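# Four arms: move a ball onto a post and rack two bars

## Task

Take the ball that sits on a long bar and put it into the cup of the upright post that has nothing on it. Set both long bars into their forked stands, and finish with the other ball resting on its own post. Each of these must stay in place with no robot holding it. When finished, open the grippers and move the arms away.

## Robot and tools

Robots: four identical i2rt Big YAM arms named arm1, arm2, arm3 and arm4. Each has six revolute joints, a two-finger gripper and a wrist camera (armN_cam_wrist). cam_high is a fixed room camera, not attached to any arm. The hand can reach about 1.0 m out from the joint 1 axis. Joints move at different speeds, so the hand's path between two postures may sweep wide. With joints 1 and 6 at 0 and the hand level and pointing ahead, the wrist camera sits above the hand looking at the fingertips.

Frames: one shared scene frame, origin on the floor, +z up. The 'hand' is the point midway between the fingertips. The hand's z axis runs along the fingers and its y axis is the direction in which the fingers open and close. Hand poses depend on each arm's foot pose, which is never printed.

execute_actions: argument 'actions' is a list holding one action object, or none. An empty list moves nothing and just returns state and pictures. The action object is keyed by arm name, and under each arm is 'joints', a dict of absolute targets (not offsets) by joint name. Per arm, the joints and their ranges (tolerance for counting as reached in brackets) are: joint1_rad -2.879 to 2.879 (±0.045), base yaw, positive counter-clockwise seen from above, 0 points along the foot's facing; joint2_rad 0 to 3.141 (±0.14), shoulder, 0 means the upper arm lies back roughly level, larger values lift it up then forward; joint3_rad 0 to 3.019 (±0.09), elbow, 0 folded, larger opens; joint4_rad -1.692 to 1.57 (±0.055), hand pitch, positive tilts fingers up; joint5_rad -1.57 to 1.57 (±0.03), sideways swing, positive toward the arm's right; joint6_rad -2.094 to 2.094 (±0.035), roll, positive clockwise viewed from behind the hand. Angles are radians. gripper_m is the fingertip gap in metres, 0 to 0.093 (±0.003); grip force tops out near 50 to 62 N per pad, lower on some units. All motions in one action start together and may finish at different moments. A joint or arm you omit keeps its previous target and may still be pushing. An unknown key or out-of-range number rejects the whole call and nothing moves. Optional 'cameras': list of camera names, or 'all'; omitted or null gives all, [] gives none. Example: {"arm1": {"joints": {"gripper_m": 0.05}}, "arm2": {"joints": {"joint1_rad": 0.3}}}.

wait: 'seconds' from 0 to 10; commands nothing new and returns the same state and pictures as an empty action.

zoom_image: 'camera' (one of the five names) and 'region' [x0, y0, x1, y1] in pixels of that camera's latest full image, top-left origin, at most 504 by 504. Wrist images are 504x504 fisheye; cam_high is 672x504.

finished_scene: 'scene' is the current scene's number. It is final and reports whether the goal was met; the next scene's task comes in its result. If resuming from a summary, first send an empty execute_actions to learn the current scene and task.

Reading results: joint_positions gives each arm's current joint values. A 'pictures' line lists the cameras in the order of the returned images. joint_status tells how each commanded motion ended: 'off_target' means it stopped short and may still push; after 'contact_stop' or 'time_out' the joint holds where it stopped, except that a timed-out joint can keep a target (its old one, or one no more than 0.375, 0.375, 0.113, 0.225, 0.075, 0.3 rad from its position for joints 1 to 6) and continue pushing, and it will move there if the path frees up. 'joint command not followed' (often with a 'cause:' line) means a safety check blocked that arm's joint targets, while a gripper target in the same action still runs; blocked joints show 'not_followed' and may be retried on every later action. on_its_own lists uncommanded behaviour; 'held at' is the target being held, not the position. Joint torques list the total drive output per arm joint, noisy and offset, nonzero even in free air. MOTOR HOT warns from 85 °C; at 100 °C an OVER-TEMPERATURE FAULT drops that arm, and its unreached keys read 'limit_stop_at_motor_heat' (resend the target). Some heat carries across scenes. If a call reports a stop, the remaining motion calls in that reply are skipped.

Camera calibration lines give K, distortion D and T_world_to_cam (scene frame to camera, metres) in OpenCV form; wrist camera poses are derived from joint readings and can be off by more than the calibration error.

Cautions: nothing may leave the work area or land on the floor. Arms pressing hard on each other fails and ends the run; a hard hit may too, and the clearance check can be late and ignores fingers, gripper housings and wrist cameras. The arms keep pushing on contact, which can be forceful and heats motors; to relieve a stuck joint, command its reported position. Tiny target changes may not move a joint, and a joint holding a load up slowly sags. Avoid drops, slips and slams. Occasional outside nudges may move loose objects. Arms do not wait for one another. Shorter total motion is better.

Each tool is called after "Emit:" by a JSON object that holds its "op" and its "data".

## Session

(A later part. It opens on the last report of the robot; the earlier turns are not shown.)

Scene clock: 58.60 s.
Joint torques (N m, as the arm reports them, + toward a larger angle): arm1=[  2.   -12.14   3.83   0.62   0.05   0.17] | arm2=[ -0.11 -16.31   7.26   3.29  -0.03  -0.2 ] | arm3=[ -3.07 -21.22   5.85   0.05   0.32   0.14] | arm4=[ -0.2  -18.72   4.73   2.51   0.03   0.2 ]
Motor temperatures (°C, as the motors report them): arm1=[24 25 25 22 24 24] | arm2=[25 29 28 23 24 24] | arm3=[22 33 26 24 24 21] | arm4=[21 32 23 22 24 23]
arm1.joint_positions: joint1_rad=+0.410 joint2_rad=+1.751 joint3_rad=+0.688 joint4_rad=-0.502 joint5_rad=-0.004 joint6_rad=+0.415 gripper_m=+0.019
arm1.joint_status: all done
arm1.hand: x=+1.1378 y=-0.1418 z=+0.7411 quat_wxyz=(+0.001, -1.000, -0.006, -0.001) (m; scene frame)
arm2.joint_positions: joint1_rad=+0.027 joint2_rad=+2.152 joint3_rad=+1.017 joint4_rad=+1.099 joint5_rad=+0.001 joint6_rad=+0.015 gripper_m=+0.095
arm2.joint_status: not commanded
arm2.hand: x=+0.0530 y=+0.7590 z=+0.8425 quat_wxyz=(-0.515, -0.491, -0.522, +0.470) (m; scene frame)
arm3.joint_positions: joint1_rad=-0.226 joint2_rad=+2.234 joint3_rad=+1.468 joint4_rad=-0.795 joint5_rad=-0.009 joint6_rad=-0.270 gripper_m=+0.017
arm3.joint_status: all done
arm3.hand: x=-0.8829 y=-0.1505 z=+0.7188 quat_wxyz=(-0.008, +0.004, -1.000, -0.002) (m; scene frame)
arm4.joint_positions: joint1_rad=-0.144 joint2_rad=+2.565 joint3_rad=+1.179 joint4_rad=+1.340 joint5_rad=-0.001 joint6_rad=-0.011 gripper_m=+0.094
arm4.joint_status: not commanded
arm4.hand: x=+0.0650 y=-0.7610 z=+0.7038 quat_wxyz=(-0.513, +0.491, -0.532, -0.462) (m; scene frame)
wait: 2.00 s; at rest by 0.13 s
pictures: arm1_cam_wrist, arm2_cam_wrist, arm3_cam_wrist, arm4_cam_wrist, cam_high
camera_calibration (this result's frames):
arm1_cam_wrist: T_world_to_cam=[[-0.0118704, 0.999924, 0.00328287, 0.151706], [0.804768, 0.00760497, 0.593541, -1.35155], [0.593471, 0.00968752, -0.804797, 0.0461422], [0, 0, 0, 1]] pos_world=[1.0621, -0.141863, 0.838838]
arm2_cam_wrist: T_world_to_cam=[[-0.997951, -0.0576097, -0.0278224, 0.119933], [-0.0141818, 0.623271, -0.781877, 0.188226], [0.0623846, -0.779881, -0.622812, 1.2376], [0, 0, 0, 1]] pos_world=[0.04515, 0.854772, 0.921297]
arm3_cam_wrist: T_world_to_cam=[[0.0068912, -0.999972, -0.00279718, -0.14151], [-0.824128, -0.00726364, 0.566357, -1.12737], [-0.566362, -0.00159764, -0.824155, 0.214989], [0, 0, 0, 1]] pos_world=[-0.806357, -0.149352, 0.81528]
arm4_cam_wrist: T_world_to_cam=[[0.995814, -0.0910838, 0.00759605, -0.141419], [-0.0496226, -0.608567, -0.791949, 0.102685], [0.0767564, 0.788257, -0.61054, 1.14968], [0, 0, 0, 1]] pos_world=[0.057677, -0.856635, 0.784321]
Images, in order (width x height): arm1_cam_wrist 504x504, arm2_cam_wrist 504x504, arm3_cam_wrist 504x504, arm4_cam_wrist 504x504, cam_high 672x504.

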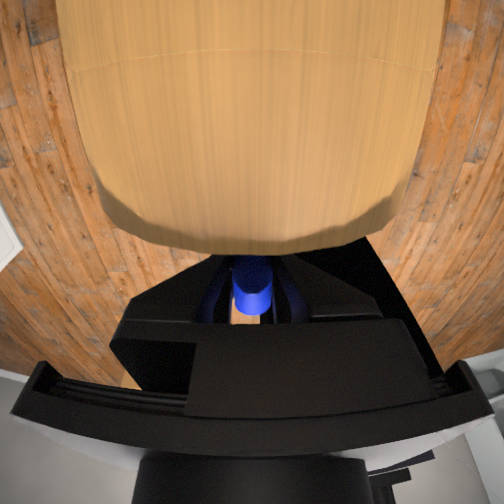

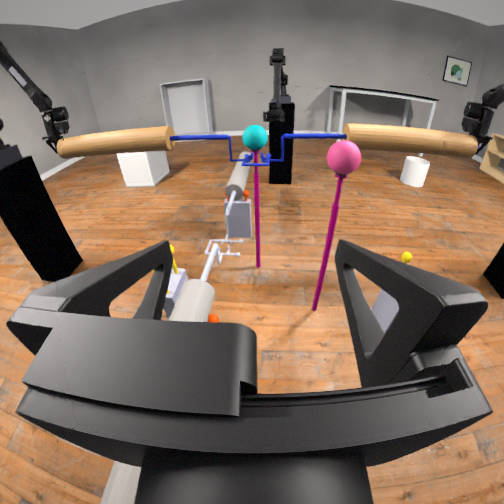

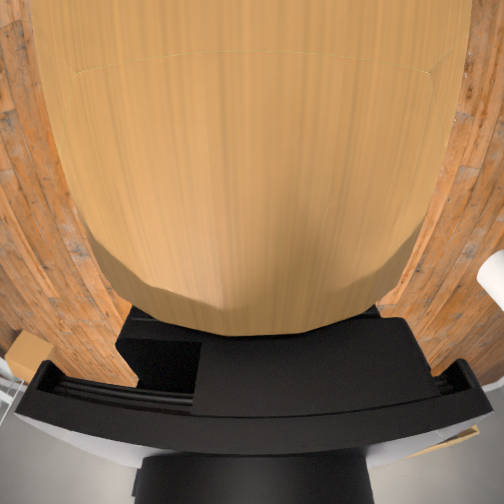

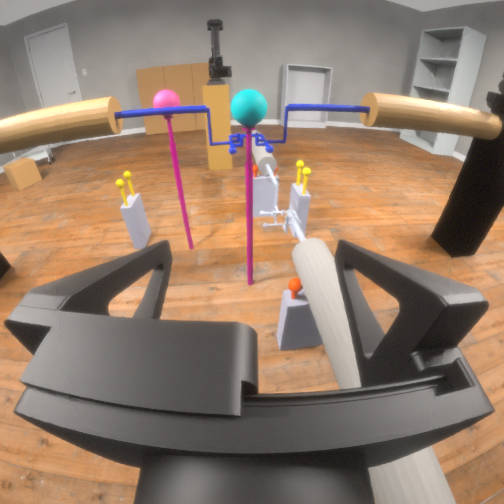

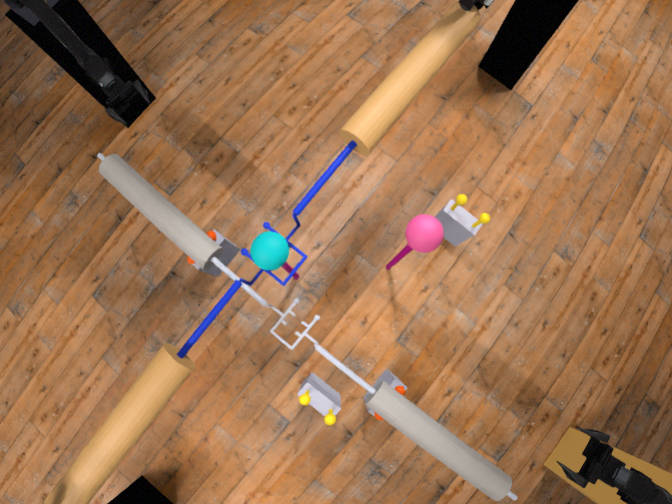

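Emit:
{"op": "execute_actions", "data": {"actions": [{"arm1":{"joints":{"joint1_rad":0.16,"joint2_rad":1.69,"joint3_rad":0.61,"joint4_rad":-0.485,"joint6_rad":0.165}},"arm3":{"joints":{"joint1_rad":-0.075,"joint2_rad":2.19,"joint3_rad":1.405,"joint4_rad":-0.79,"joint6_rad":-0.118}}}], "cameras": ["arm2_cam_wrist","arm4_cam_wrist","cam_high"]}}

Emit:
{"op": "zoom_image", "data": {"camera": "arm4_cam_wrist", "region": [190, 50, 310, 170]}}

Scene clock: 60.97 s.
Joint torques (N m, as the arm reports them, + toward a larger angle): arm1=[  0.69 -12.42   3.99   0.26  -0.09   0.01] | arm2=[ -0.04 -16.23   7.28   3.27  -0.02  -0.2 ] | arm3=[ -2.3  -23.11   5.69  -0.29   0.28  -0.04] | arm4=[ -0.66 -18.15   4.67   2.72  -0.02   0.2 ]
Motor temperatures (°C, as the motors report them): arm1=[24 25 24 22 24 24] | arm2=[25 29 28 23 24 24] | arm3=[22 33 26 24 24 21] | arm4=[21 32 23 22 24 23]
arm1.joint_positions: joint1_rad=+0.161 joint2_rad=+1.713 joint3_rad=+0.615 joint4_rad=-0.475 joint5_rad=-0.001 joint6_rad=+0.168 gripper_m=+0.019
arm1.joint_status: all done
arm1.hand: x=+1.1394 y=-0.0549 z=+0.7404 quat_wxyz=(+0.004, -1.000, -0.005, -0.004) (m; scene frame)
arm2.joint_positions: joint1_rad=+0.027 joint2_rad=+2.152 joint3_rad=+1.017 joint4_rad=+1.099 joint5_rad=+0.001 joint6_rad=+0.015 gripper_m=+0.095
arm2.joint_status: not commanded
arm2.hand: x=+0.0530 y=+0.7590 z=+0.8425 quat_wxyz=(-0.515, -0.491, -0.522, +0.470) (m; scene frame)
arm3.joint_positions: joint1_rad=-0.066 joint2_rad=+2.216 joint3_rad=+1.417 joint4_rad=-0.770 joint5_rad=-0.008 joint6_rad=-0.106 gripper_m=+0.017
arm3.joint_status: all done
arm3.hand: x=-0.8816 y=-0.0567 z=+0.7148 quat_wxyz=(-0.004, +0.003, -1.000, -0.003) (m; scene frame)
arm4.joint_positions: joint1_rad=-0.144 joint2_rad=+2.565 joint3_rad=+1.179 joint4_rad=+1.340 joint5_rad=-0.001 joint6_rad=-0.011 gripper_m=+0.094
arm4.joint_status: not commanded
arm4.hand: x=+0.0650 y=-0.7610 z=+0.7038 quat_wxyz=(-0.513, +0.491, -0.532, -0.462) (m; scene frame)
pictures: arm2_cam_wrist, arm4_cam_wrist, cam_high
camera_calibration (this result's frames):
arm2_cam_wrist: T_world_to_cam=[[-0.997951, -0.0576097, -0.0278224, 0.119933], [-0.0141818, 0.623271, -0.781877, 0.188226], [0.0623846, -0.779881, -0.622812, 1.2376], [0, 0, 0, 1]] pos_world=[0.04515, 0.854772, 0.921297]
arm4_cam_wrist: T_world_to_cam=[[0.995814, -0.0910838, 0.00759605, -0.141419], [-0.0496226, -0.608567, -0.791949, 0.102685], [0.0767564, 0.788257, -0.61054, 1.14968], [0, 0, 0, 1]] pos_world=[0.057677, -0.856635, 0.784321]
Images, in order (width x height): arm2_cam_wrist 504x504, arm4_cam_wrist 504x504, cam_high 672x504.

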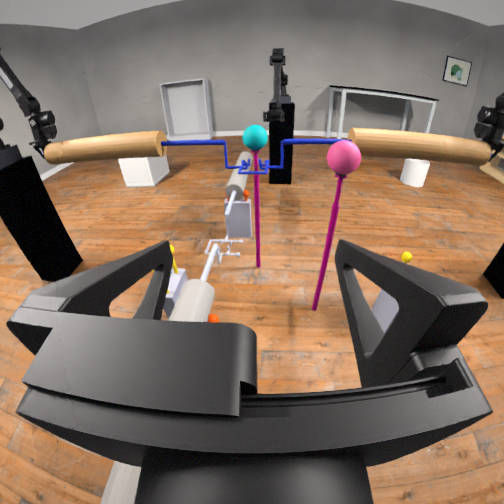

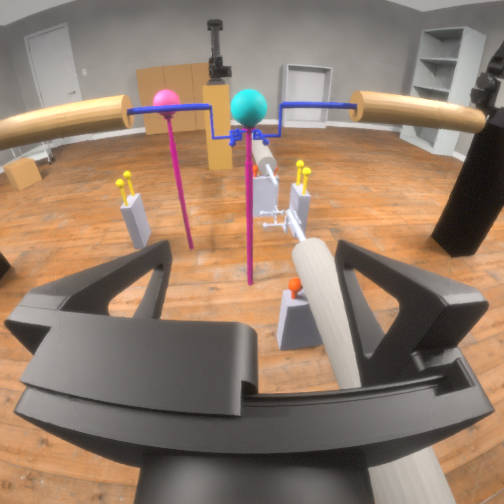

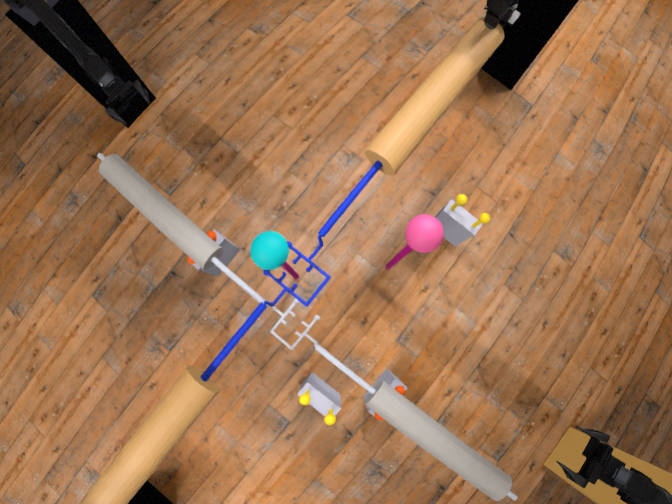

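Region (190, 50, 310, 170) of arm4_cam_wrist's 504x504 image, scaled by 4.200, with more detail than that image has.

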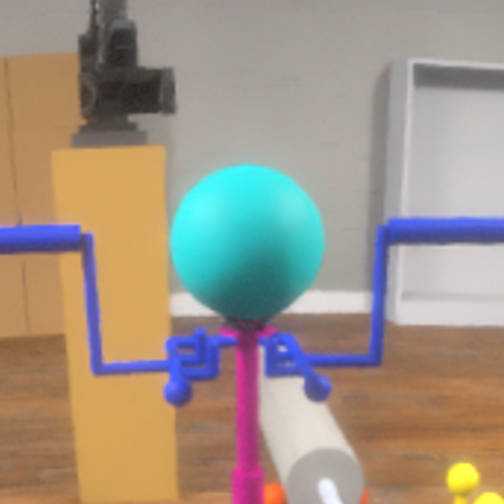

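Emit:
{"op": "execute_actions", "data": {"actions": [{"arm1":{"joints":{"joint1_rad":-0.088,"joint2_rad":1.68,"joint3_rad":0.6,"joint4_rad":-0.485,"joint6_rad":-0.085}},"arm3":{"joints":{"joint1_rad":0.055,"joint2_rad":2.18,"joint3_rad":1.395,"joint4_rad":-0.79,"joint6_rad":0.02}}}], "cameras": ["arm2_cam_wrist","arm4_cam_wrist","cam_high"]}}

Scene clock: 62.40 s.
Joint torques (N m, as the arm reports them, + toward a larger angle): arm1=[  0.52 -12.69   3.71   0.26  -0.08  -0.02] | arm2=[  0.16 -16.23   7.28   3.29  -0.03  -0.21] | arm3=[ -2.19 -23.     5.67  -0.25   0.12   0.  ] | arm4=[ -1.03 -17.78   4.52   2.6    0.02   0.17]
Motor temperatures (°C, as the motors report them): arm1=[24 25 24 22 24 24] | arm2=[25 29 28 23 24 24] | arm3=[22 33 26 24 24 21] | arm4=[21 32 23 22 24 23]
arm1.joint_positions: joint1_rad=-0.085 joint2_rad=+1.709 joint3_rad=+0.607 joint4_rad=-0.475 joint5_rad=-0.001 joint6_rad=-0.079 gripper_m=+0.019
arm1.joint_status: all done
arm1.hand: x=+1.1389 y=+0.0222 z=+0.7407 quat_wxyz=(+0.004, -1.000, -0.005, -0.006) (m; scene frame)
arm2.joint_positions: joint1_rad=+0.027 joint2_rad=+2.152 joint3_rad=+1.017 joint4_rad=+1.099 joint5_rad=+0.001 joint6_rad=+0.015 gripper_m=+0.095
arm2.joint_status: not commanded
arm2.hand: x=+0.0530 y=+0.7590 z=+0.8425 quat_wxyz=(-0.515, -0.491, -0.522, +0.470) (m; scene frame)
arm3.joint_positions: joint1_rad=+0.065 joint2_rad=+2.207 joint3_rad=+1.408 joint4_rad=-0.770 joint5_rad=-0.004 joint6_rad=+0.025 gripper_m=+0.017
arm3.joint_status: all done
arm3.hand: x=-0.8818 y=+0.0169 z=+0.7168 quat_wxyz=(-0.003, +0.002, -1.000, -0.001) (m; scene frame)
arm4.joint_positions: joint1_rad=-0.144 joint2_rad=+2.565 joint3_rad=+1.179 joint4_rad=+1.340 joint5_rad=-0.001 joint6_rad=-0.011 gripper_m=+0.094
arm4.joint_status: not commanded
arm4.hand: x=+0.0650 y=-0.7610 z=+0.7038 quat_wxyz=(-0.513, +0.491, -0.532, -0.462) (m; scene frame)
pictures: arm2_cam_wrist, arm4_cam_wrist, cam_high
camera_calibration (this result's frames):
arm2_cam_wrist: T_world_to_cam=[[-0.997951, -0.0576097, -0.0278224, 0.119933], [-0.0141818, 0.623271, -0.781877, 0.188226], [0.0623846, -0.779881, -0.622812, 1.2376], [0, 0, 0, 1]] pos_world=[0.04515, 0.854772, 0.921297]
arm4_cam_wrist: T_world_to_cam=[[0.995814, -0.0910838, 0.00759605, -0.141419], [-0.0496226, -0.608567, -0.791949, 0.102685], [0.0767564, 0.788257, -0.61054, 1.14968], [0, 0, 0, 1]] pos_world=[0.057677, -0.856635, 0.784321]
Images, in order (width x height): arm2_cam_wrist 504x504, arm4_cam_wrist 504x504, cam_high 672x504.

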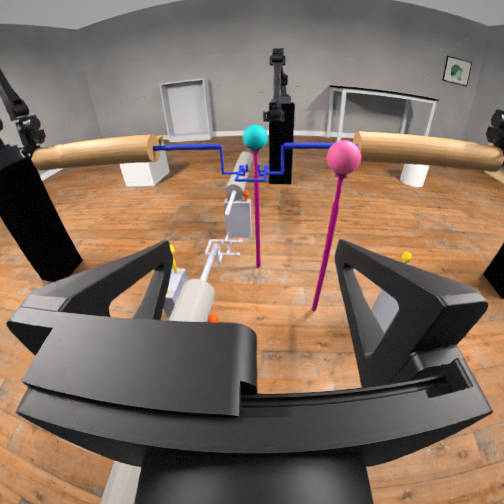

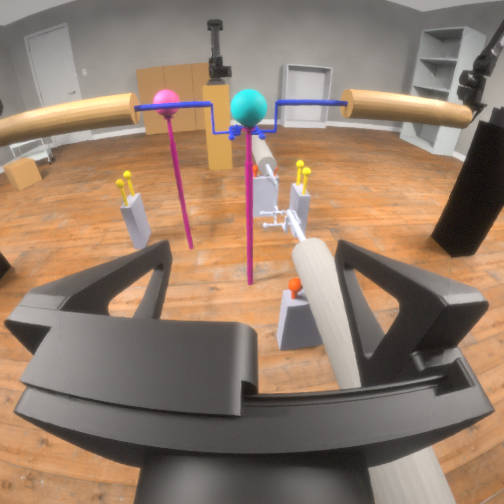

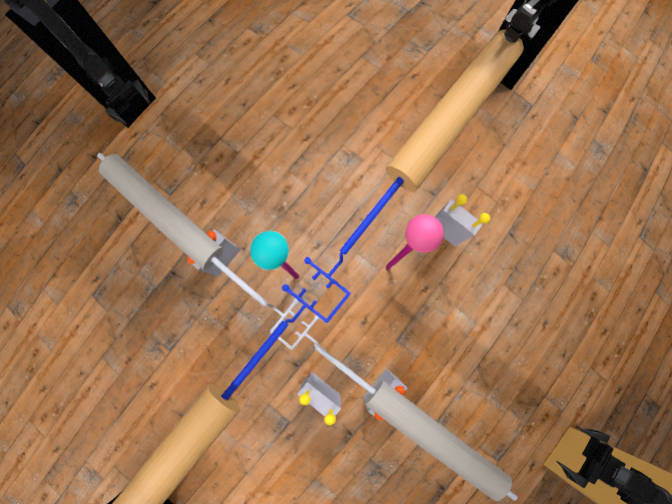

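Emit:
{"op": "execute_actions", "data": {"actions": [{"arm1":{"joints":{"joint2_rad":1.385,"joint3_rad":0.70,"joint4_rad":-0.862}},"arm3":{"joints":{"joint2_rad":2.0,"joint3_rad":1.445,"joint4_rad":-1.0}}}], "cameras": ["arm2_cam_wrist","cam_high"]}}

Scene clock: 64.03 s.
Joint torques (N m, as the arm reports them, + toward a larger angle): arm1=[ 0.54 -9.66  9.57 -0.98 -0.07 -0.01] | arm2=[  0.02 -16.24   7.27   3.33  -0.03  -0.2 ] | arm3=[ -2.4  -19.12  10.13  -0.33   0.1    0.01] | arm4=[ -0.63 -18.22   4.72   2.5    0.03   0.24]
Motor temperatures (°C, as the motors report them): arm1=[24 25 25 22 24 24] | arm2=[25 29 28 23 24 24] | arm3=[22 33 26 24 24 21] | arm4=[21 32 23 22 24 23]
arm1.joint_positions: joint1_rad=-0.085 joint2_rad=+1.394 joint3_rad=+0.676 joint4_rad=-0.824 joint5_rad=-0.002 joint6_rad=-0.079 gripper_m=+0.019
arm1.joint_status: all done
arm1.hand: x=+1.1339 y=+0.0215 z=+0.8495 quat_wxyz=(+0.005, -1.000, -0.006, +0.012) (m; scene frame)
arm2.joint_positions: joint1_rad=+0.027 joint2_rad=+2.152 joint3_rad=+1.017 joint4_rad=+1.099 joint5_rad=+0.001 joint6_rad=+0.015 gripper_m=+0.095
arm2.joint_status: not commanded
arm2.hand: x=+0.0530 y=+0.7590 z=+0.8425 quat_wxyz=(-0.515, -0.491, -0.522, +0.470) (m; scene frame)
arm3.joint_positions: joint1_rad=+0.065 joint2_rad=+1.998 joint3_rad=+1.417 joint4_rad=-0.978 joint5_rad=-0.004 joint6_rad=+0.025 gripper_m=+0.017
arm3.joint_status: all done
arm3.hand: x=-0.8875 y=+0.0170 z=+0.8335 quat_wxyz=(-0.008, +0.002, -1.000, -0.001) (m; scene frame)
arm4.joint_positions: joint1_rad=-0.144 joint2_rad=+2.565 joint3_rad=+1.179 joint4_rad=+1.340 joint5_rad=-0.001 joint6_rad=-0.011 gripper_m=+0.094
arm4.joint_status: not commanded
arm4.hand: x=+0.0650 y=-0.7610 z=+0.7038 quat_wxyz=(-0.513, +0.491, -0.532, -0.462) (m; scene frame)
pictures: arm2_cam_wrist, cam_high
camera_calibration (this result's frames):
arm2_cam_wrist: T_world_to_cam=[[-0.997951, -0.0576097, -0.0278224, 0.119933], [-0.0141818, 0.623271, -0.781877, 0.188226], [0.0623846, -0.779881, -0.622812, 1.2376], [0, 0, 0, 1]] pos_world=[0.04515, 0.854772, 0.921297]
Images, in order (width x height): arm2_cam_wrist 504x504, cam_high 672x504.

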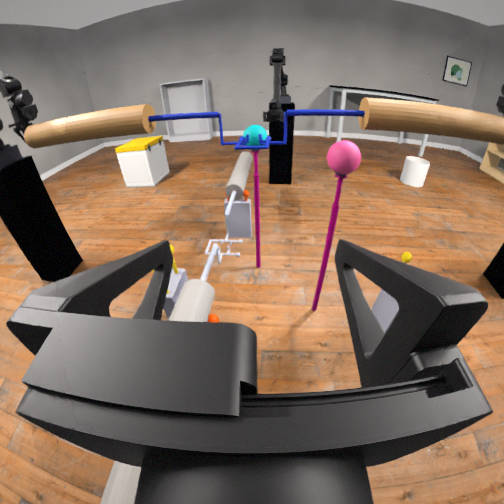

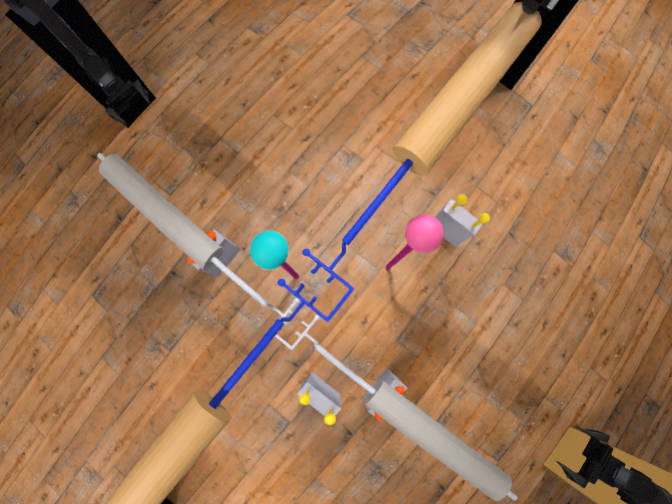

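Emit:
{"op": "execute_actions", "data": {"actions": [{"arm1":{"joints":{"joint1_rad":-0.43,"joint2_rad":1.455,"joint3_rad":0.785,"joint4_rad":-0.865,"joint6_rad":-0.425}},"arm3":{"joints":{"joint1_rad":0.28,"joint2_rad":2.03,"joint3_rad":1.505,"joint4_rad":-1.015,"joint6_rad":0.25}},"arm4":{"joints":{"joint2_rad":2.25,"joint4_rad":1.0}}}], "cameras": ["arm2_cam_wrist","cam_high"]}}

Scene clock: 65.73 s.
Joint torques (N m, as the arm reports them, + toward a larger angle): arm1=[ -0.11 -11.01   9.43  -0.03  -0.09  -0.11] | arm2=[ -0.14 -16.3    7.31   3.29  -0.02  -0.2 ] | arm3=[ -1.74 -19.8   10.64  -0.22   0.02   0.06] | arm4=[ -0.73 -17.78   7.26   1.09   0.06   0.2 ]
Motor temperatures (°C, as the motors report them): arm1=[24 25 25 22 24 24] | arm2=[25 29 28 23 24 24] | arm3=[22 33 27 24 24 21] | arm4=[21 32 23 22 24 23]
arm1.joint_positions: joint1_rad=-0.420 joint2_rad=+1.467 joint3_rad=+0.762 joint4_rad=-0.849 joint5_rad=-0.002 joint6_rad=-0.409 gripper_m=+0.019
arm1.joint_status: all done
arm1.hand: x=+1.1326 y=+0.1353 z=+0.8529 quat_wxyz=(+0.007, -1.000, -0.003, +0.005) (m; scene frame)
arm2.joint_positions: joint1_rad=+0.027 joint2_rad=+2.152 joint3_rad=+1.017 joint4_rad=+1.099 joint5_rad=+0.001 joint6_rad=+0.015 gripper_m=+0.095
arm2.joint_status: not commanded
arm2.hand: x=+0.0530 y=+0.7590 z=+0.8425 quat_wxyz=(-0.515, -0.491, -0.522, +0.470) (m; scene frame)
arm3.joint_positions: joint1_rad=+0.282 joint2_rad=+2.031 joint3_rad=+1.472 joint4_rad=-0.996 joint5_rad=-0.001 joint6_rad=+0.250 gripper_m=+0.017
arm3.joint_status: all done
arm3.hand: x=-0.8891 y=+0.1410 z=+0.8327 quat_wxyz=(-0.009, -0.002, -1.000, -0.002) (m; scene frame)
arm4.joint_positions: joint1_rad=-0.144 joint2_rad=+2.241 joint3_rad=+1.179 joint4_rad=+1.017 joint5_rad=-0.001 joint6_rad=-0.011 gripper_m=+0.094
arm4.joint_status: all done
arm4.hand: x=+0.0695 y=-0.7111 z=+0.8514 quat_wxyz=(-0.513, +0.490, -0.531, -0.462) (m; scene frame)
pictures: arm2_cam_wrist, cam_high
camera_calibration (this result's frames):
arm2_cam_wrist: T_world_to_cam=[[-0.997951, -0.0576097, -0.0278224, 0.119933], [-0.0141818, 0.623271, -0.781877, 0.188226], [0.0623846, -0.779881, -0.622812, 1.2376], [0, 0, 0, 1]] pos_world=[0.04515, 0.854772, 0.921297]
Images, in order (width x height): arm2_cam_wrist 504x504, cam_high 672x504.

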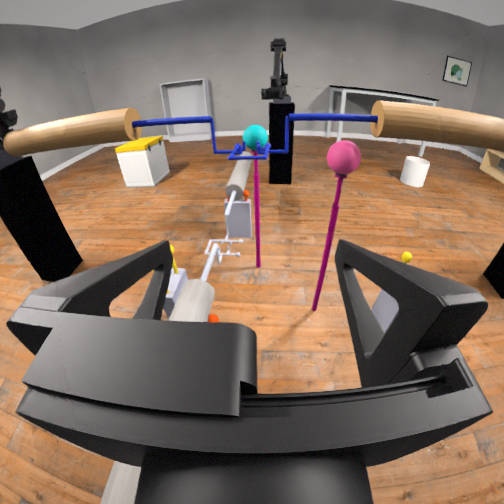

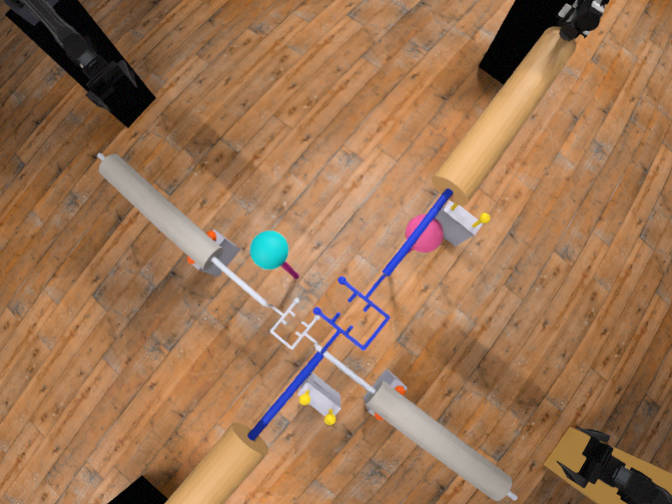

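Emit:
{"op": "execute_actions", "data": {"actions": [{"arm1":{"joints":{"joint1_rad":-0.727,"joint2_rad":1.62,"joint3_rad":0.985,"joint4_rad":-0.9,"joint6_rad":-0.72}},"arm3":{"joints":{"joint1_rad":0.48,"joint2_rad":2.13,"joint3_rad":1.68,"joint4_rad":-1.09,"joint6_rad":0.455}},"arm4":{"joints":{"joint2_rad":2.0,"joint3_rad":0.9,"joint4_rad":0.75}}}], "cameras": ["arm2_cam_wrist","cam_high"]}}

Scene clock: 67.13 s.
Joint torques (N m, as the arm reports them, + toward a larger angle): arm1=[ -0.66 -14.8    9.21   0.38  -0.27  -0.08] | arm2=[  0.03 -16.3    7.31   3.3   -0.03  -0.21] | arm3=[ -1.87 -22.85  11.17  -0.35  -0.16   0.1 ] | arm4=[ -0.94 -15.     5.61   0.8    0.02   0.2 ]
Motor temperatures (°C, as the motors report them): arm1=[24 25 26 22 24 24] | arm2=[25 29 28 23 24 24] | arm3=[22 33 27 24 24 21] | arm4=[21 32 24 22 24 23]
arm1.joint_positions: joint1_rad=-0.718 joint2_rad=+1.647 joint3_rad=+0.966 joint4_rad=-0.892 joint5_rad=+0.003 joint6_rad=-0.708 gripper_m=+0.019
arm1.joint_status: all done
arm1.hand: x=+1.1334 y=+0.2678 z=+0.8502 quat_wxyz=(+0.005, -1.000, -0.004, -0.004) (m; scene frame)
arm2.joint_positions: joint1_rad=+0.027 joint2_rad=+2.152 joint3_rad=+1.017 joint4_rad=+1.099 joint5_rad=+0.001 joint6_rad=+0.015 gripper_m=+0.095
arm2.joint_status: not commanded
arm2.hand: x=+0.0530 y=+0.7590 z=+0.8425 quat_wxyz=(-0.515, -0.491, -0.522, +0.470) (m; scene frame)
arm3.joint_positions: joint1_rad=+0.483 joint2_rad=+2.142 joint3_rad=+1.642 joint4_rad=-1.069 joint5_rad=+0.003 joint6_rad=+0.450 gripper_m=+0.017
arm3.joint_status: all done
arm3.hand: x=-0.8911 y=+0.2670 z=+0.8248 quat_wxyz=(-0.004, -0.001, -1.000, +0.002) (m; scene frame)
arm4.joint_positions: joint1_rad=-0.144 joint2_rad=+1.993 joint3_rad=+0.908 joint4_rad=+0.769 joint5_rad=-0.001 joint6_rad=-0.011 gripper_m=+0.094
arm4.joint_status: all done
arm4.hand: x=+0.0610 y=-0.8017 z=+0.8447 quat_wxyz=(-0.436, +0.549, -0.595, -0.392) (m; scene frame)
pictures: arm2_cam_wrist, cam_high
camera_calibration (this result's frames):
arm2_cam_wrist: T_world_to_cam=[[-0.997951, -0.0576097, -0.0278224, 0.119933], [-0.0141818, 0.623271, -0.781877, 0.188226], [0.0623846, -0.779881, -0.622812, 1.2376], [0, 0, 0, 1]] pos_world=[0.04515, 0.854772, 0.921297]
Images, in order (width x height): arm2_cam_wrist 504x504, cam_high 672x504.

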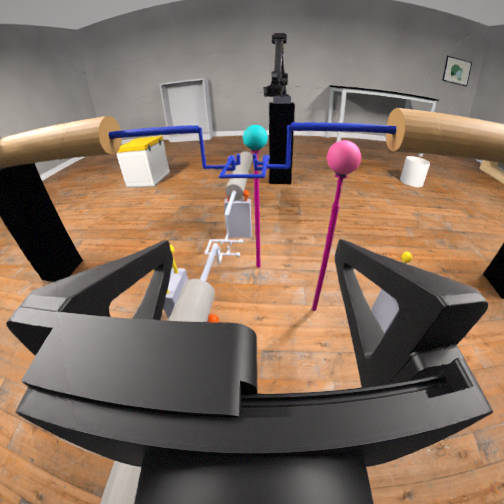

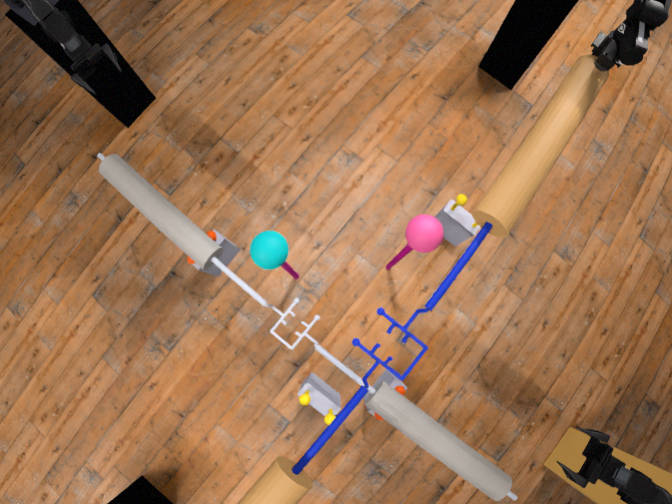

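Emit:
{"op": "execute_actions", "data": {"actions": [{"arm1":{"joints":{"joint1_rad":-0.645,"joint2_rad":1.905,"joint3_rad":1.015,"joint4_rad":-0.67,"joint6_rad":-0.635}},"arm3":{"joints":{"joint1_rad":0.513,"joint2_rad":2.2,"joint3_rad":1.44,"joint4_rad":-0.82,"joint6_rad":0.487}},"arm4":{"joints":{"joint2_rad":1.75,"joint3_rad":0.75,"joint4_rad":0.5}}}], "cameras": ["arm2_cam_wrist","cam_high"]}}

Scene clock: 68.43 s.
Joint torques (N m, as the arm reports them, + toward a larger angle): arm1=[ -0.53 -17.     7.58   0.13   0.08  -0.07] | arm2=[  0.01 -16.18   7.27   3.3   -0.03  -0.21] | arm3=[ -0.88 -22.39   5.68  -0.02  -0.44   0.14] | arm4=[ -1.   -12.04   6.92   1.     0.02   0.18]
Motor temperatures (°C, as the motors report them): arm1=[24 25 26 22 24 24] | arm2=[25 29 28 23 24 24] | arm3=[22 33 27 24 24 21] | arm4=[21 32 24 22 24 23]
arm1.joint_positions: joint1_rad=-0.634 joint2_rad=+1.936 joint3_rad=+0.992 joint4_rad=-0.658 joint5_rad=-0.008 joint6_rad=-0.624 gripper_m=+0.019
arm1.joint_status: all done
arm1.hand: x=+1.0934 y=+0.2527 z=+0.7378 quat_wxyz=(-0.008, -1.000, -0.004, -0.013) (m; scene frame)
arm2.joint_positions: joint1_rad=+0.027 joint2_rad=+2.152 joint3_rad=+1.017 joint4_rad=+1.099 joint5_rad=+0.001 joint6_rad=+0.015 gripper_m=+0.095
arm2.joint_status: not commanded
arm2.hand: x=+0.0530 y=+0.7590 z=+0.8425 quat_wxyz=(-0.515, -0.491, -0.522, +0.470) (m; scene frame)
arm3.joint_positions: joint1_rad=+0.505 joint2_rad=+2.219 joint3_rad=+1.454 joint4_rad=-0.807 joint5_rad=+0.009 joint6_rad=+0.478 gripper_m=+0.017
arm3.joint_status: all done
arm3.hand: x=-0.9316 y=+0.2608 z=+0.7222 quat_wxyz=(-0.004, -0.004, -1.000, +0.005) (m; scene frame)
arm4.joint_positions: joint1_rad=-0.144 joint2_rad=+1.740 joint3_rad=+0.748 joint4_rad=+0.519 joint5_rad=-0.001 joint6_rad=-0.011 gripper_m=+0.094
arm4.joint_status: all done
arm4.hand: x=+0.0544 y=-0.8720 z=+0.8719 quat_wxyz=(-0.388, +0.578, -0.627, -0.349) (m; scene frame)
pictures: arm2_cam_wrist, cam_high
camera_calibration (this result's frames):
arm2_cam_wrist: T_world_to_cam=[[-0.997951, -0.0576097, -0.0278224, 0.119933], [-0.0141818, 0.623271, -0.781877, 0.188226], [0.0623846, -0.779881, -0.622812, 1.2376], [0, 0, 0, 1]] pos_world=[0.04515, 0.854772, 0.921297]
Images, in order (width x height): arm2_cam_wrist 504x504, cam_high 672x504.

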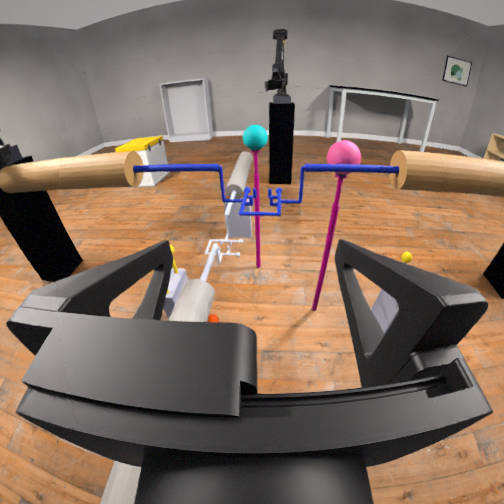

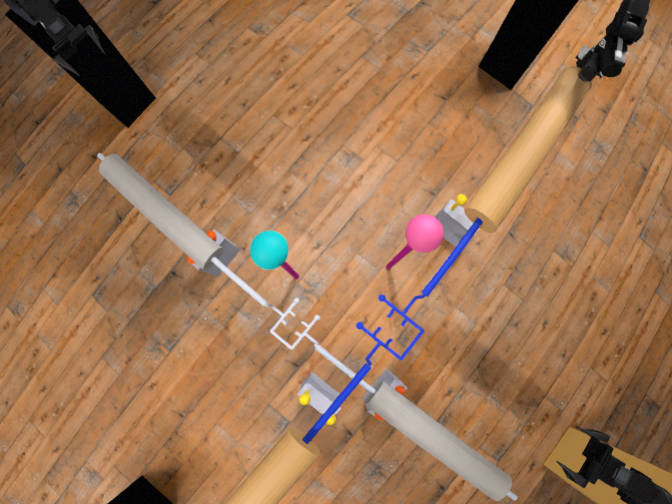

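Emit:
{"op": "execute_actions", "data": {"actions": [{"arm1":{"joints":{"joint1_rad":-0.607,"joint2_rad":2.178,"joint3_rad":1.16,"joint4_rad":-0.515,"joint6_rad":-0.597}},"arm3":{"joints":{"joint1_rad":0.56,"joint2_rad":2.33,"joint3_rad":1.325,"joint4_rad":-0.573,"joint6_rad":0.527}},"arm4":{"joints":{"joint2_rad":1.5,"joint3_rad":0.7,"joint4_rad":0.25}}}], "cameras": ["arm2_cam_wrist","cam_high"]}}

Scene clock: 69.90 s.
Joint torques (N m, as the arm reports them, + toward a larger angle): arm1=[  0.42 -19.21   5.91   0.39   0.05   0.03] | arm2=[ -0.1  -16.19   7.3    3.3   -0.02  -0.2 ] | arm3=[ -1.27 -21.78   4.22  -0.03  -0.37   0.16] | arm4=[-0.96 -9.46  8.5   0.91  0.01  0.22]
Motor temperatures (°C, as the motors report them): arm1=[24 25 26 22 24 24] | arm2=[25 29 28 23 24 24] | arm3=[22 33 27 24 24 21] | arm4=[21 32 24 22 24 23]
arm1.joint_positions: joint1_rad=-0.603 joint2_rad=+2.209 joint3_rad=+1.146 joint4_rad=-0.508 joint5_rad=-0.007 joint6_rad=-0.597 gripper_m=+0.019
arm1.joint_status: all done
arm1.hand: x=+1.0443 y=+0.2710 z=+0.6475 quat_wxyz=(+0.002, -1.000, -0.005, -0.001) (m; scene frame)
arm2.joint_positions: joint1_rad=+0.027 joint2_rad=+2.152 joint3_rad=+1.017 joint4_rad=+1.099 joint5_rad=+0.001 joint6_rad=+0.015 gripper_m=+0.095
arm2.joint_status: not commanded
arm2.hand: x=+0.0530 y=+0.7590 z=+0.8425 quat_wxyz=(-0.515, -0.491, -0.522, +0.470) (m; scene frame)
arm3.joint_positions: joint1_rad=+0.554 joint2_rad=+2.348 joint3_rad=+1.337 joint4_rad=-0.559 joint5_rad=+0.008 joint6_rad=+0.518 gripper_m=+0.017
arm3.joint_status: all done
arm3.hand: x=-0.9800 y=+0.2654 z=+0.6246 quat_wxyz=(-0.005, +0.001, -1.000, +0.004) (m; scene frame)
arm4.joint_positions: joint1_rad=-0.144 joint2_rad=+1.489 joint3_rad=+0.696 joint4_rad=+0.269 joint5_rad=-0.001 joint6_rad=-0.011 gripper_m=+0.094
arm4.joint_status: all done
arm4.hand: x=+0.0505 y=-0.9127 z=+0.9294 quat_wxyz=(-0.371, +0.587, -0.637, -0.334) (m; scene frame)
pictures: arm2_cam_wrist, cam_high
camera_calibration (this result's frames):
arm2_cam_wrist: T_world_to_cam=[[-0.997951, -0.0576097, -0.0278224, 0.119933], [-0.0141818, 0.623271, -0.781877, 0.188226], [0.0623846, -0.779881, -0.622812, 1.2376], [0, 0, 0, 1]] pos_world=[0.04515, 0.854772, 0.921297]
Images, in order (width x height): arm2_cam_wrist 504x504, cam_high 672x504.

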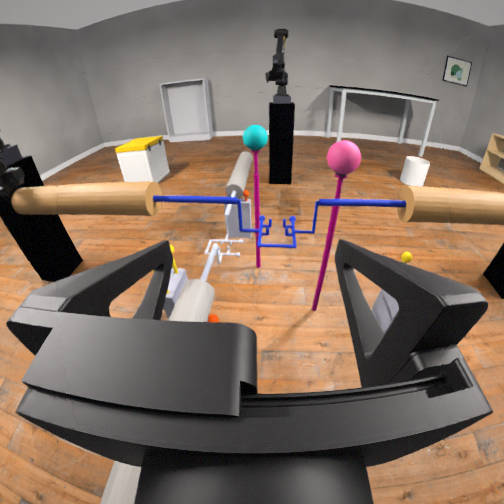

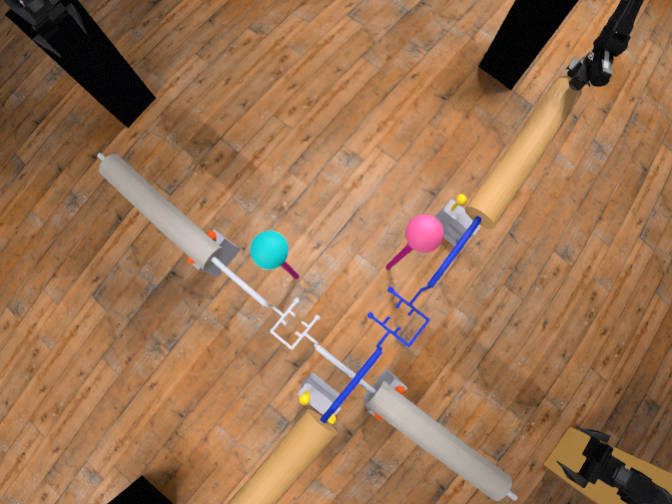

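Emit:
{"op": "execute_actions", "data": {"actions": [{"arm1":{"joints":{"joint1_rad":-0.548,"joint2_rad":2.458,"joint3_rad":1.367,"joint4_rad":-0.443,"joint6_rad":-0.536}},"arm3":{"joints":{"joint1_rad":0.603,"joint2_rad":2.519,"joint3_rad":1.295,"joint4_rad":-0.354,"joint6_rad":0.571}},"arm4":{"joints":{"joint2_rad":1.3,"joint4_rad":0.1}}}], "cameras": ["arm2_cam_wrist","cam_high"]}}

Scene clock: 71.37 s.
Joint torques (N m, as the arm reports them, + toward a larger angle): arm1=[  0.08 -21.52   4.86   0.43  -0.05   0.03] | arm2=[  0.02 -16.23   7.3    3.3   -0.03  -0.21] | arm3=[ -1.66 -21.41   2.61   0.01  -0.3    0.09] | arm4=[-0.63 -7.51  9.66  0.8   0.02  0.21]
Motor temperatures (°C, as the motors report them): arm1=[24 25 26 22 24 24] | arm2=[25 29 28 23 24 24] | arm3=[22 33 27 24 24 21] | arm4=[21 32 24 22 24 23]
arm1.joint_positions: joint1_rad=-0.544 joint2_rad=+2.488 joint3_rad=+1.358 joint4_rad=-0.437 joint5_rad=-0.003 joint6_rad=-0.535 gripper_m=+0.019
arm1.joint_status: all done
arm1.hand: x=+0.9952 y=+0.2676 z=+0.5482 quat_wxyz=(+0.004, -1.000, -0.004, +0.000) (m; scene frame)
arm2.joint_positions: joint1_rad=+0.027 joint2_rad=+2.152 joint3_rad=+1.017 joint4_rad=+1.099 joint5_rad=+0.001 joint6_rad=+0.015 gripper_m=+0.095
arm2.joint_status: not commanded
arm2.hand: x=+0.0530 y=+0.7590 z=+0.8425 quat_wxyz=(-0.515, -0.491, -0.522, +0.470) (m; scene frame)
arm3.joint_positions: joint1_rad=+0.602 joint2_rad=+2.538 joint3_rad=+1.305 joint4_rad=-0.342 joint5_rad=+0.007 joint6_rad=+0.568 gripper_m=+0.017
arm3.joint_status: all done
arm3.hand: x=-1.0281 y=+0.2650 z=+0.5241 quat_wxyz=(-0.002, -0.001, -1.000, +0.005) (m; scene frame)
arm4.joint_positions: joint1_rad=-0.144 joint2_rad=+1.289 joint3_rad=+0.696 joint4_rad=+0.118 joint5_rad=-0.001 joint6_rad=-0.011 gripper_m=+0.094
arm4.joint_status: all done
arm4.hand: x=+0.0483 y=-0.9348 z=+0.9982 quat_wxyz=(-0.387, +0.579, -0.628, -0.348) (m; scene frame)
pictures: arm2_cam_wrist, cam_high
camera_calibration (this result's frames):
arm2_cam_wrist: T_world_to_cam=[[-0.997951, -0.0576097, -0.0278224, 0.119933], [-0.0141818, 0.623271, -0.781877, 0.188226], [0.0623846, -0.779881, -0.622812, 1.2376], [0, 0, 0, 1]] pos_world=[0.04515, 0.854772, 0.921297]
Images, in order (width x height): arm2_cam_wrist 504x504, cam_high 672x504.

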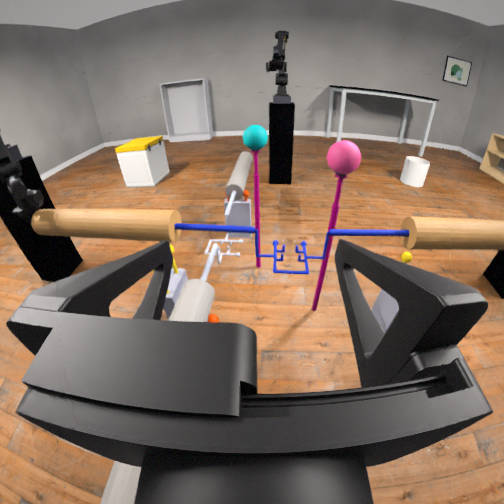

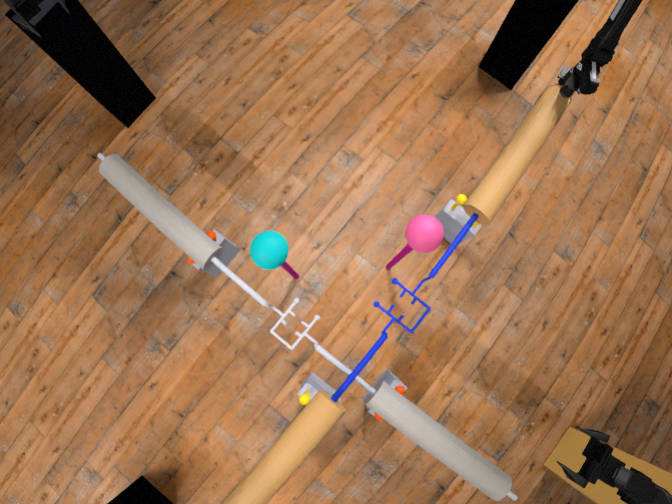

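Emit:
{"op": "execute_actions", "data": {"actions": [{"arm1":{"joints":{"joint2_rad":2.70,"joint3_rad":1.523,"joint4_rad":-0.368}},"arm3":{"joints":{"joint1_rad":0.597,"joint2_rad":2.765,"joint3_rad":1.498,"joint4_rad":-0.27}},"arm2":{"joints":{"joint2_rad":1.95,"joint4_rad":0.85}}}], "cameras": ["arm1_cam_wrist","arm2_cam_wrist","arm3_cam_wrist","cam_high"]}}

Scene clock: 72.87 s.
Joint torques (N m, as the arm reports them, + toward a larger angle): arm1=[  0.56 -21.68   4.54   0.35   0.05   0.03] | arm2=[  0.01 -13.59   9.09   1.88  -0.02  -0.2 ] | arm3=[ -1.71 -22.06   4.04   0.48  -0.29   0.13] | arm4=[-0.62 -7.7   9.59  0.87  0.01  0.25]
Motor temperatures (°C, as the motors report them): arm1=[24 26 26 22 24 24] | arm2=[25 29 28 23 24 24] | arm3=[22 34 26 24 24 21] | arm4=[21 31 25 22 24 23]
arm1.joint_positions: joint1_rad=-0.547 joint2_rad=+2.729 joint3_rad=+1.508 joint4_rad=-0.360 joint5_rad=-0.006 joint6_rad=-0.536 gripper_m=+0.019
arm1.joint_status: all done
arm1.hand: x=+0.9996 y=+0.2678 z=+0.4478 quat_wxyz=(-0.001, -1.000, -0.003, -0.006) (m; scene frame)
arm2.joint_positions: joint1_rad=+0.027 joint2_rad=+1.931 joint3_rad=+1.017 joint4_rad=+0.865 joint5_rad=+0.001 joint6_rad=+0.015 gripper_m=+0.095
arm2.joint_status: all done
arm2.hand: x=+0.0533 y=+0.7556 z=+0.9344 quat_wxyz=(-0.511, -0.494, -0.526, +0.467) (m; scene frame)
arm3.joint_positions: joint1_rad=+0.597 joint2_rad=+2.784 joint3_rad=+1.483 joint4_rad=-0.269 joint5_rad=+0.007 joint6_rad=+0.565 gripper_m=+0.017
arm3.joint_status: all done
arm3.hand: x=-1.0223 y=+0.2656 z=+0.4262 quat_wxyz=(-0.004, -0.002, -1.000, +0.003) (m; scene frame)
arm4.joint_positions: joint1_rad=-0.144 joint2_rad=+1.289 joint3_rad=+0.696 joint4_rad=+0.118 joint5_rad=-0.001 joint6_rad=-0.011 gripper_m=+0.094
arm4.joint_status: not commanded
arm4.hand: x=+0.0483 y=-0.9348 z=+0.9982 quat_wxyz=(-0.387, +0.579, -0.628, -0.348) (m; scene frame)
pictures: arm1_cam_wrist, arm2_cam_wrist, arm3_cam_wrist, cam_high
camera_calibration (this result's frames):
arm1_cam_wrist: T_world_to_cam=[[-0.00489174, 0.999987, -0.00160188, -0.263291], [0.79886, 0.00487141, 0.601498, -1.06624], [0.601497, 0.0016627, -0.798873, -0.120406], [0, 0, 0, 1]] pos_world=[0.922914, 0.268681, 0.544731]
arm2_cam_wrist: T_world_to_cam=[[-0.997979, -0.0572479, -0.0275732, 0.122155], [-0.014929, 0.633036, -0.773979, 0.247457], [0.0617635, -0.772003, -0.632611, 1.29539], [0, 0, 0, 1]] pos_world=[0.045594, 0.850391, 1.01437]
arm3_cam_wrist: T_world_to_cam=[[-0.00506838, -0.99995, 0.00860768, 0.25766], [-0.819682, 0.00908493, 0.572746, -1.07606], [-0.572796, -0.00415267, -0.819688, -0.112173], [0, 0, 0, 1]] pos_world=[-0.944976, 0.266957, 0.522146]
Images, in order (width x height): arm1_cam_wrist 504x504, arm2_cam_wrist 504x504, arm3_cam_wrist 504x504, cam_high 672x504.

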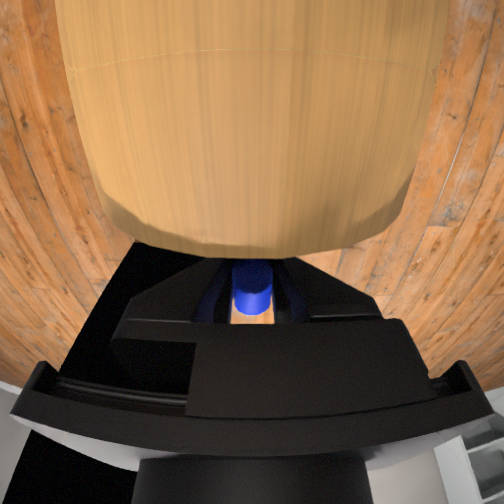

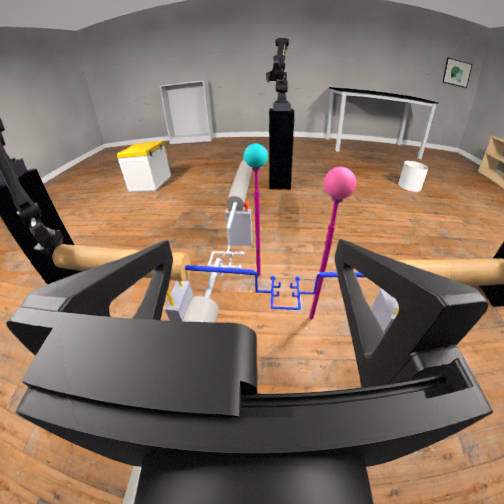

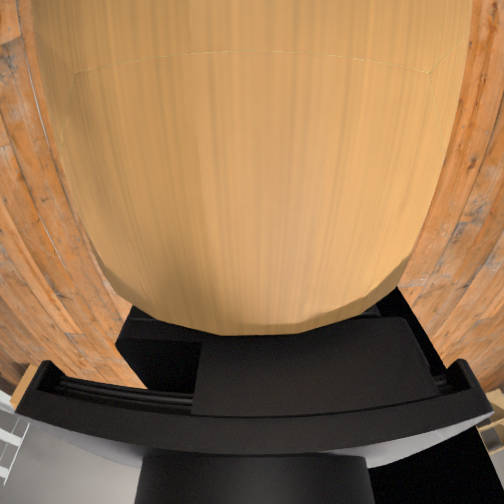

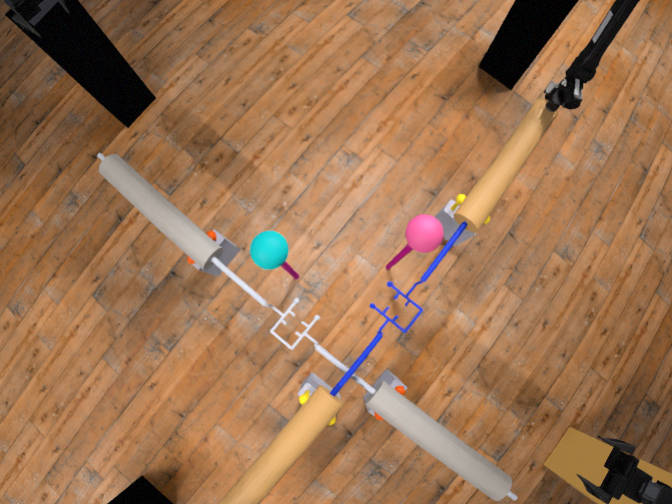

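Emit:
{"op": "execute_actions", "data": {"actions": [{"arm1":{"joints":{"gripper_m":0.093}},"arm3":{"joints":{"gripper_m":0.093}},"arm2":{"joints":{"joint2_rad":1.75,"joint3_rad":0.9,"joint4_rad":0.7}}}], "cameras": ["arm1_cam_wrist","arm2_cam_wrist","arm3_cam_wrist","cam_high"]}}

Scene clock: 74.07 s.
Joint torques (N m, as the arm reports them, + toward a larger angle): arm1=[  0.51 -21.72   4.54   0.34  -0.1    0.03] | arm2=[ -0.01 -11.5    9.22   1.8   -0.02  -0.19] | arm3=[ -1.75 -21.19   4.18   0.53  -0.1    0.12] | arm4=[-0.71 -7.6   9.53  0.94  0.02  0.23]
Motor temperatures (°C, as the motors report them): arm1=[24 26 25 22 24 24] | arm2=[25 29 28 23 24 24] | arm3=[22 34 26 24 24 21] | arm4=[21 31 25 22 24 23]
arm1.joint_positions: joint1_rad=-0.547 joint2_rad=+2.729 joint3_rad=+1.508 joint4_rad=-0.360 joint5_rad=-0.002 joint6_rad=-0.536 gripper_m=+0.093
arm1.joint_status: all done
arm1.hand: x=+0.9997 y=+0.2686 z=+0.4482 quat_wxyz=(+0.001, -1.000, -0.003, -0.007) (m; scene frame)
arm2.joint_positions: joint1_rad=+0.027 joint2_rad=+1.730 joint3_rad=+0.892 joint4_rad=+0.716 joint5_rad=+0.001 joint6_rad=+0.015 gripper_m=+0.095
arm2.joint_status: all done
arm2.hand: x=+0.0496 y=+0.8050 z=+0.9669 quat_wxyz=(-0.491, -0.511, -0.544, +0.449) (m; scene frame)
arm3.joint_positions: joint1_rad=+0.597 joint2_rad=+2.774 joint3_rad=+1.483 joint4_rad=-0.269 joint5_rad=+0.002 joint6_rad=+0.565 gripper_m=+0.093
arm3.joint_status: all done
arm3.hand: x=-1.0180 y=+0.2693 z=+0.4312 quat_wxyz=(-0.007, -0.002, -1.000, -0.001) (m; scene frame)
arm4.joint_positions: joint1_rad=-0.144 joint2_rad=+1.289 joint3_rad=+0.696 joint4_rad=+0.118 joint5_rad=-0.001 joint6_rad=-0.011 gripper_m=+0.094
arm4.joint_status: not commanded
arm4.hand: x=+0.0483 y=-0.9348 z=+0.9982 quat_wxyz=(-0.387, +0.579, -0.628, -0.348) (m; scene frame)
pictures: arm1_cam_wrist, arm2_cam_wrist, arm3_cam_wrist, cam_high
camera_calibration (this result's frames):
arm1_cam_wrist: T_world_to_cam=[[-0.00494942, 0.999984, 0.00272492, -0.266045], [0.797862, 0.00230632, 0.602835, -1.06544], [0.602819, 0.0051578, -0.797861, -0.122845], [0, 0, 0, 1]] pos_world=[0.92281, 0.269131, 0.544995]
arm2_cam_wrist: T_world_to_cam=[[-0.998137, -0.055187, -0.026018, 0.118945], [-0.0191587, 0.688368, -0.725109, 0.149755], [0.0579265, -0.72326, -0.688142, 1.36898], [0, 0, 0, 1]] pos_world=[0.0422922, 0.893603, 1.05373]
arm3_cam_wrist: T_world_to_cam=[[-0.00501506, -0.999987, -0.000785045, 0.265405], [-0.823262, 0.00368312, 0.567649, -1.07543], [-0.567639, 0.00349309, -0.82327, -0.100878], [0, 0, 0, 1]] pos_world=[-0.941289, 0.269715, 0.527624]
Images, in order (width x height): arm1_cam_wrist 504x504, arm2_cam_wrist 504x504, arm3_cam_wrist 504x504, cam_high 672x504.

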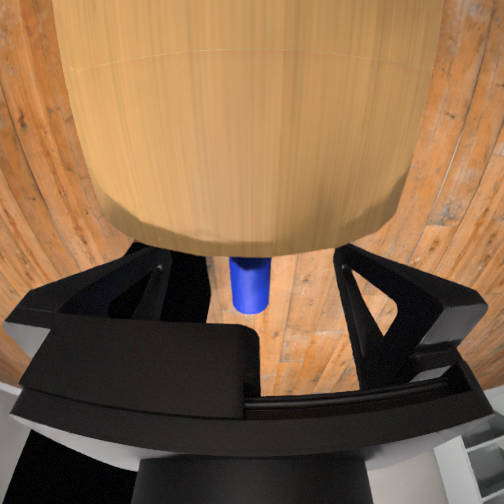

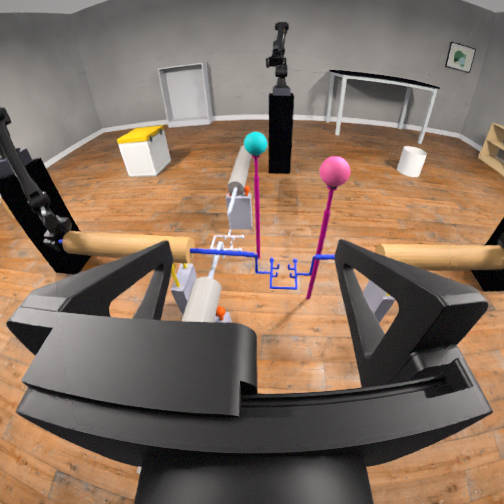

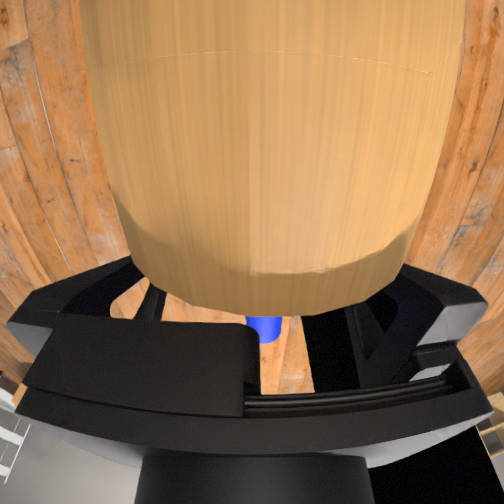

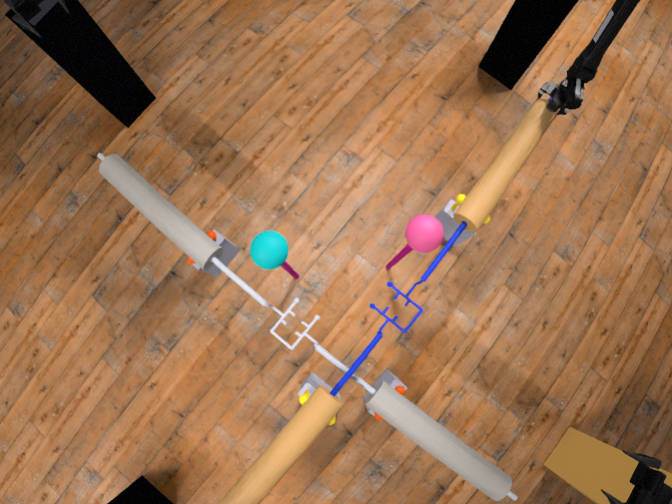

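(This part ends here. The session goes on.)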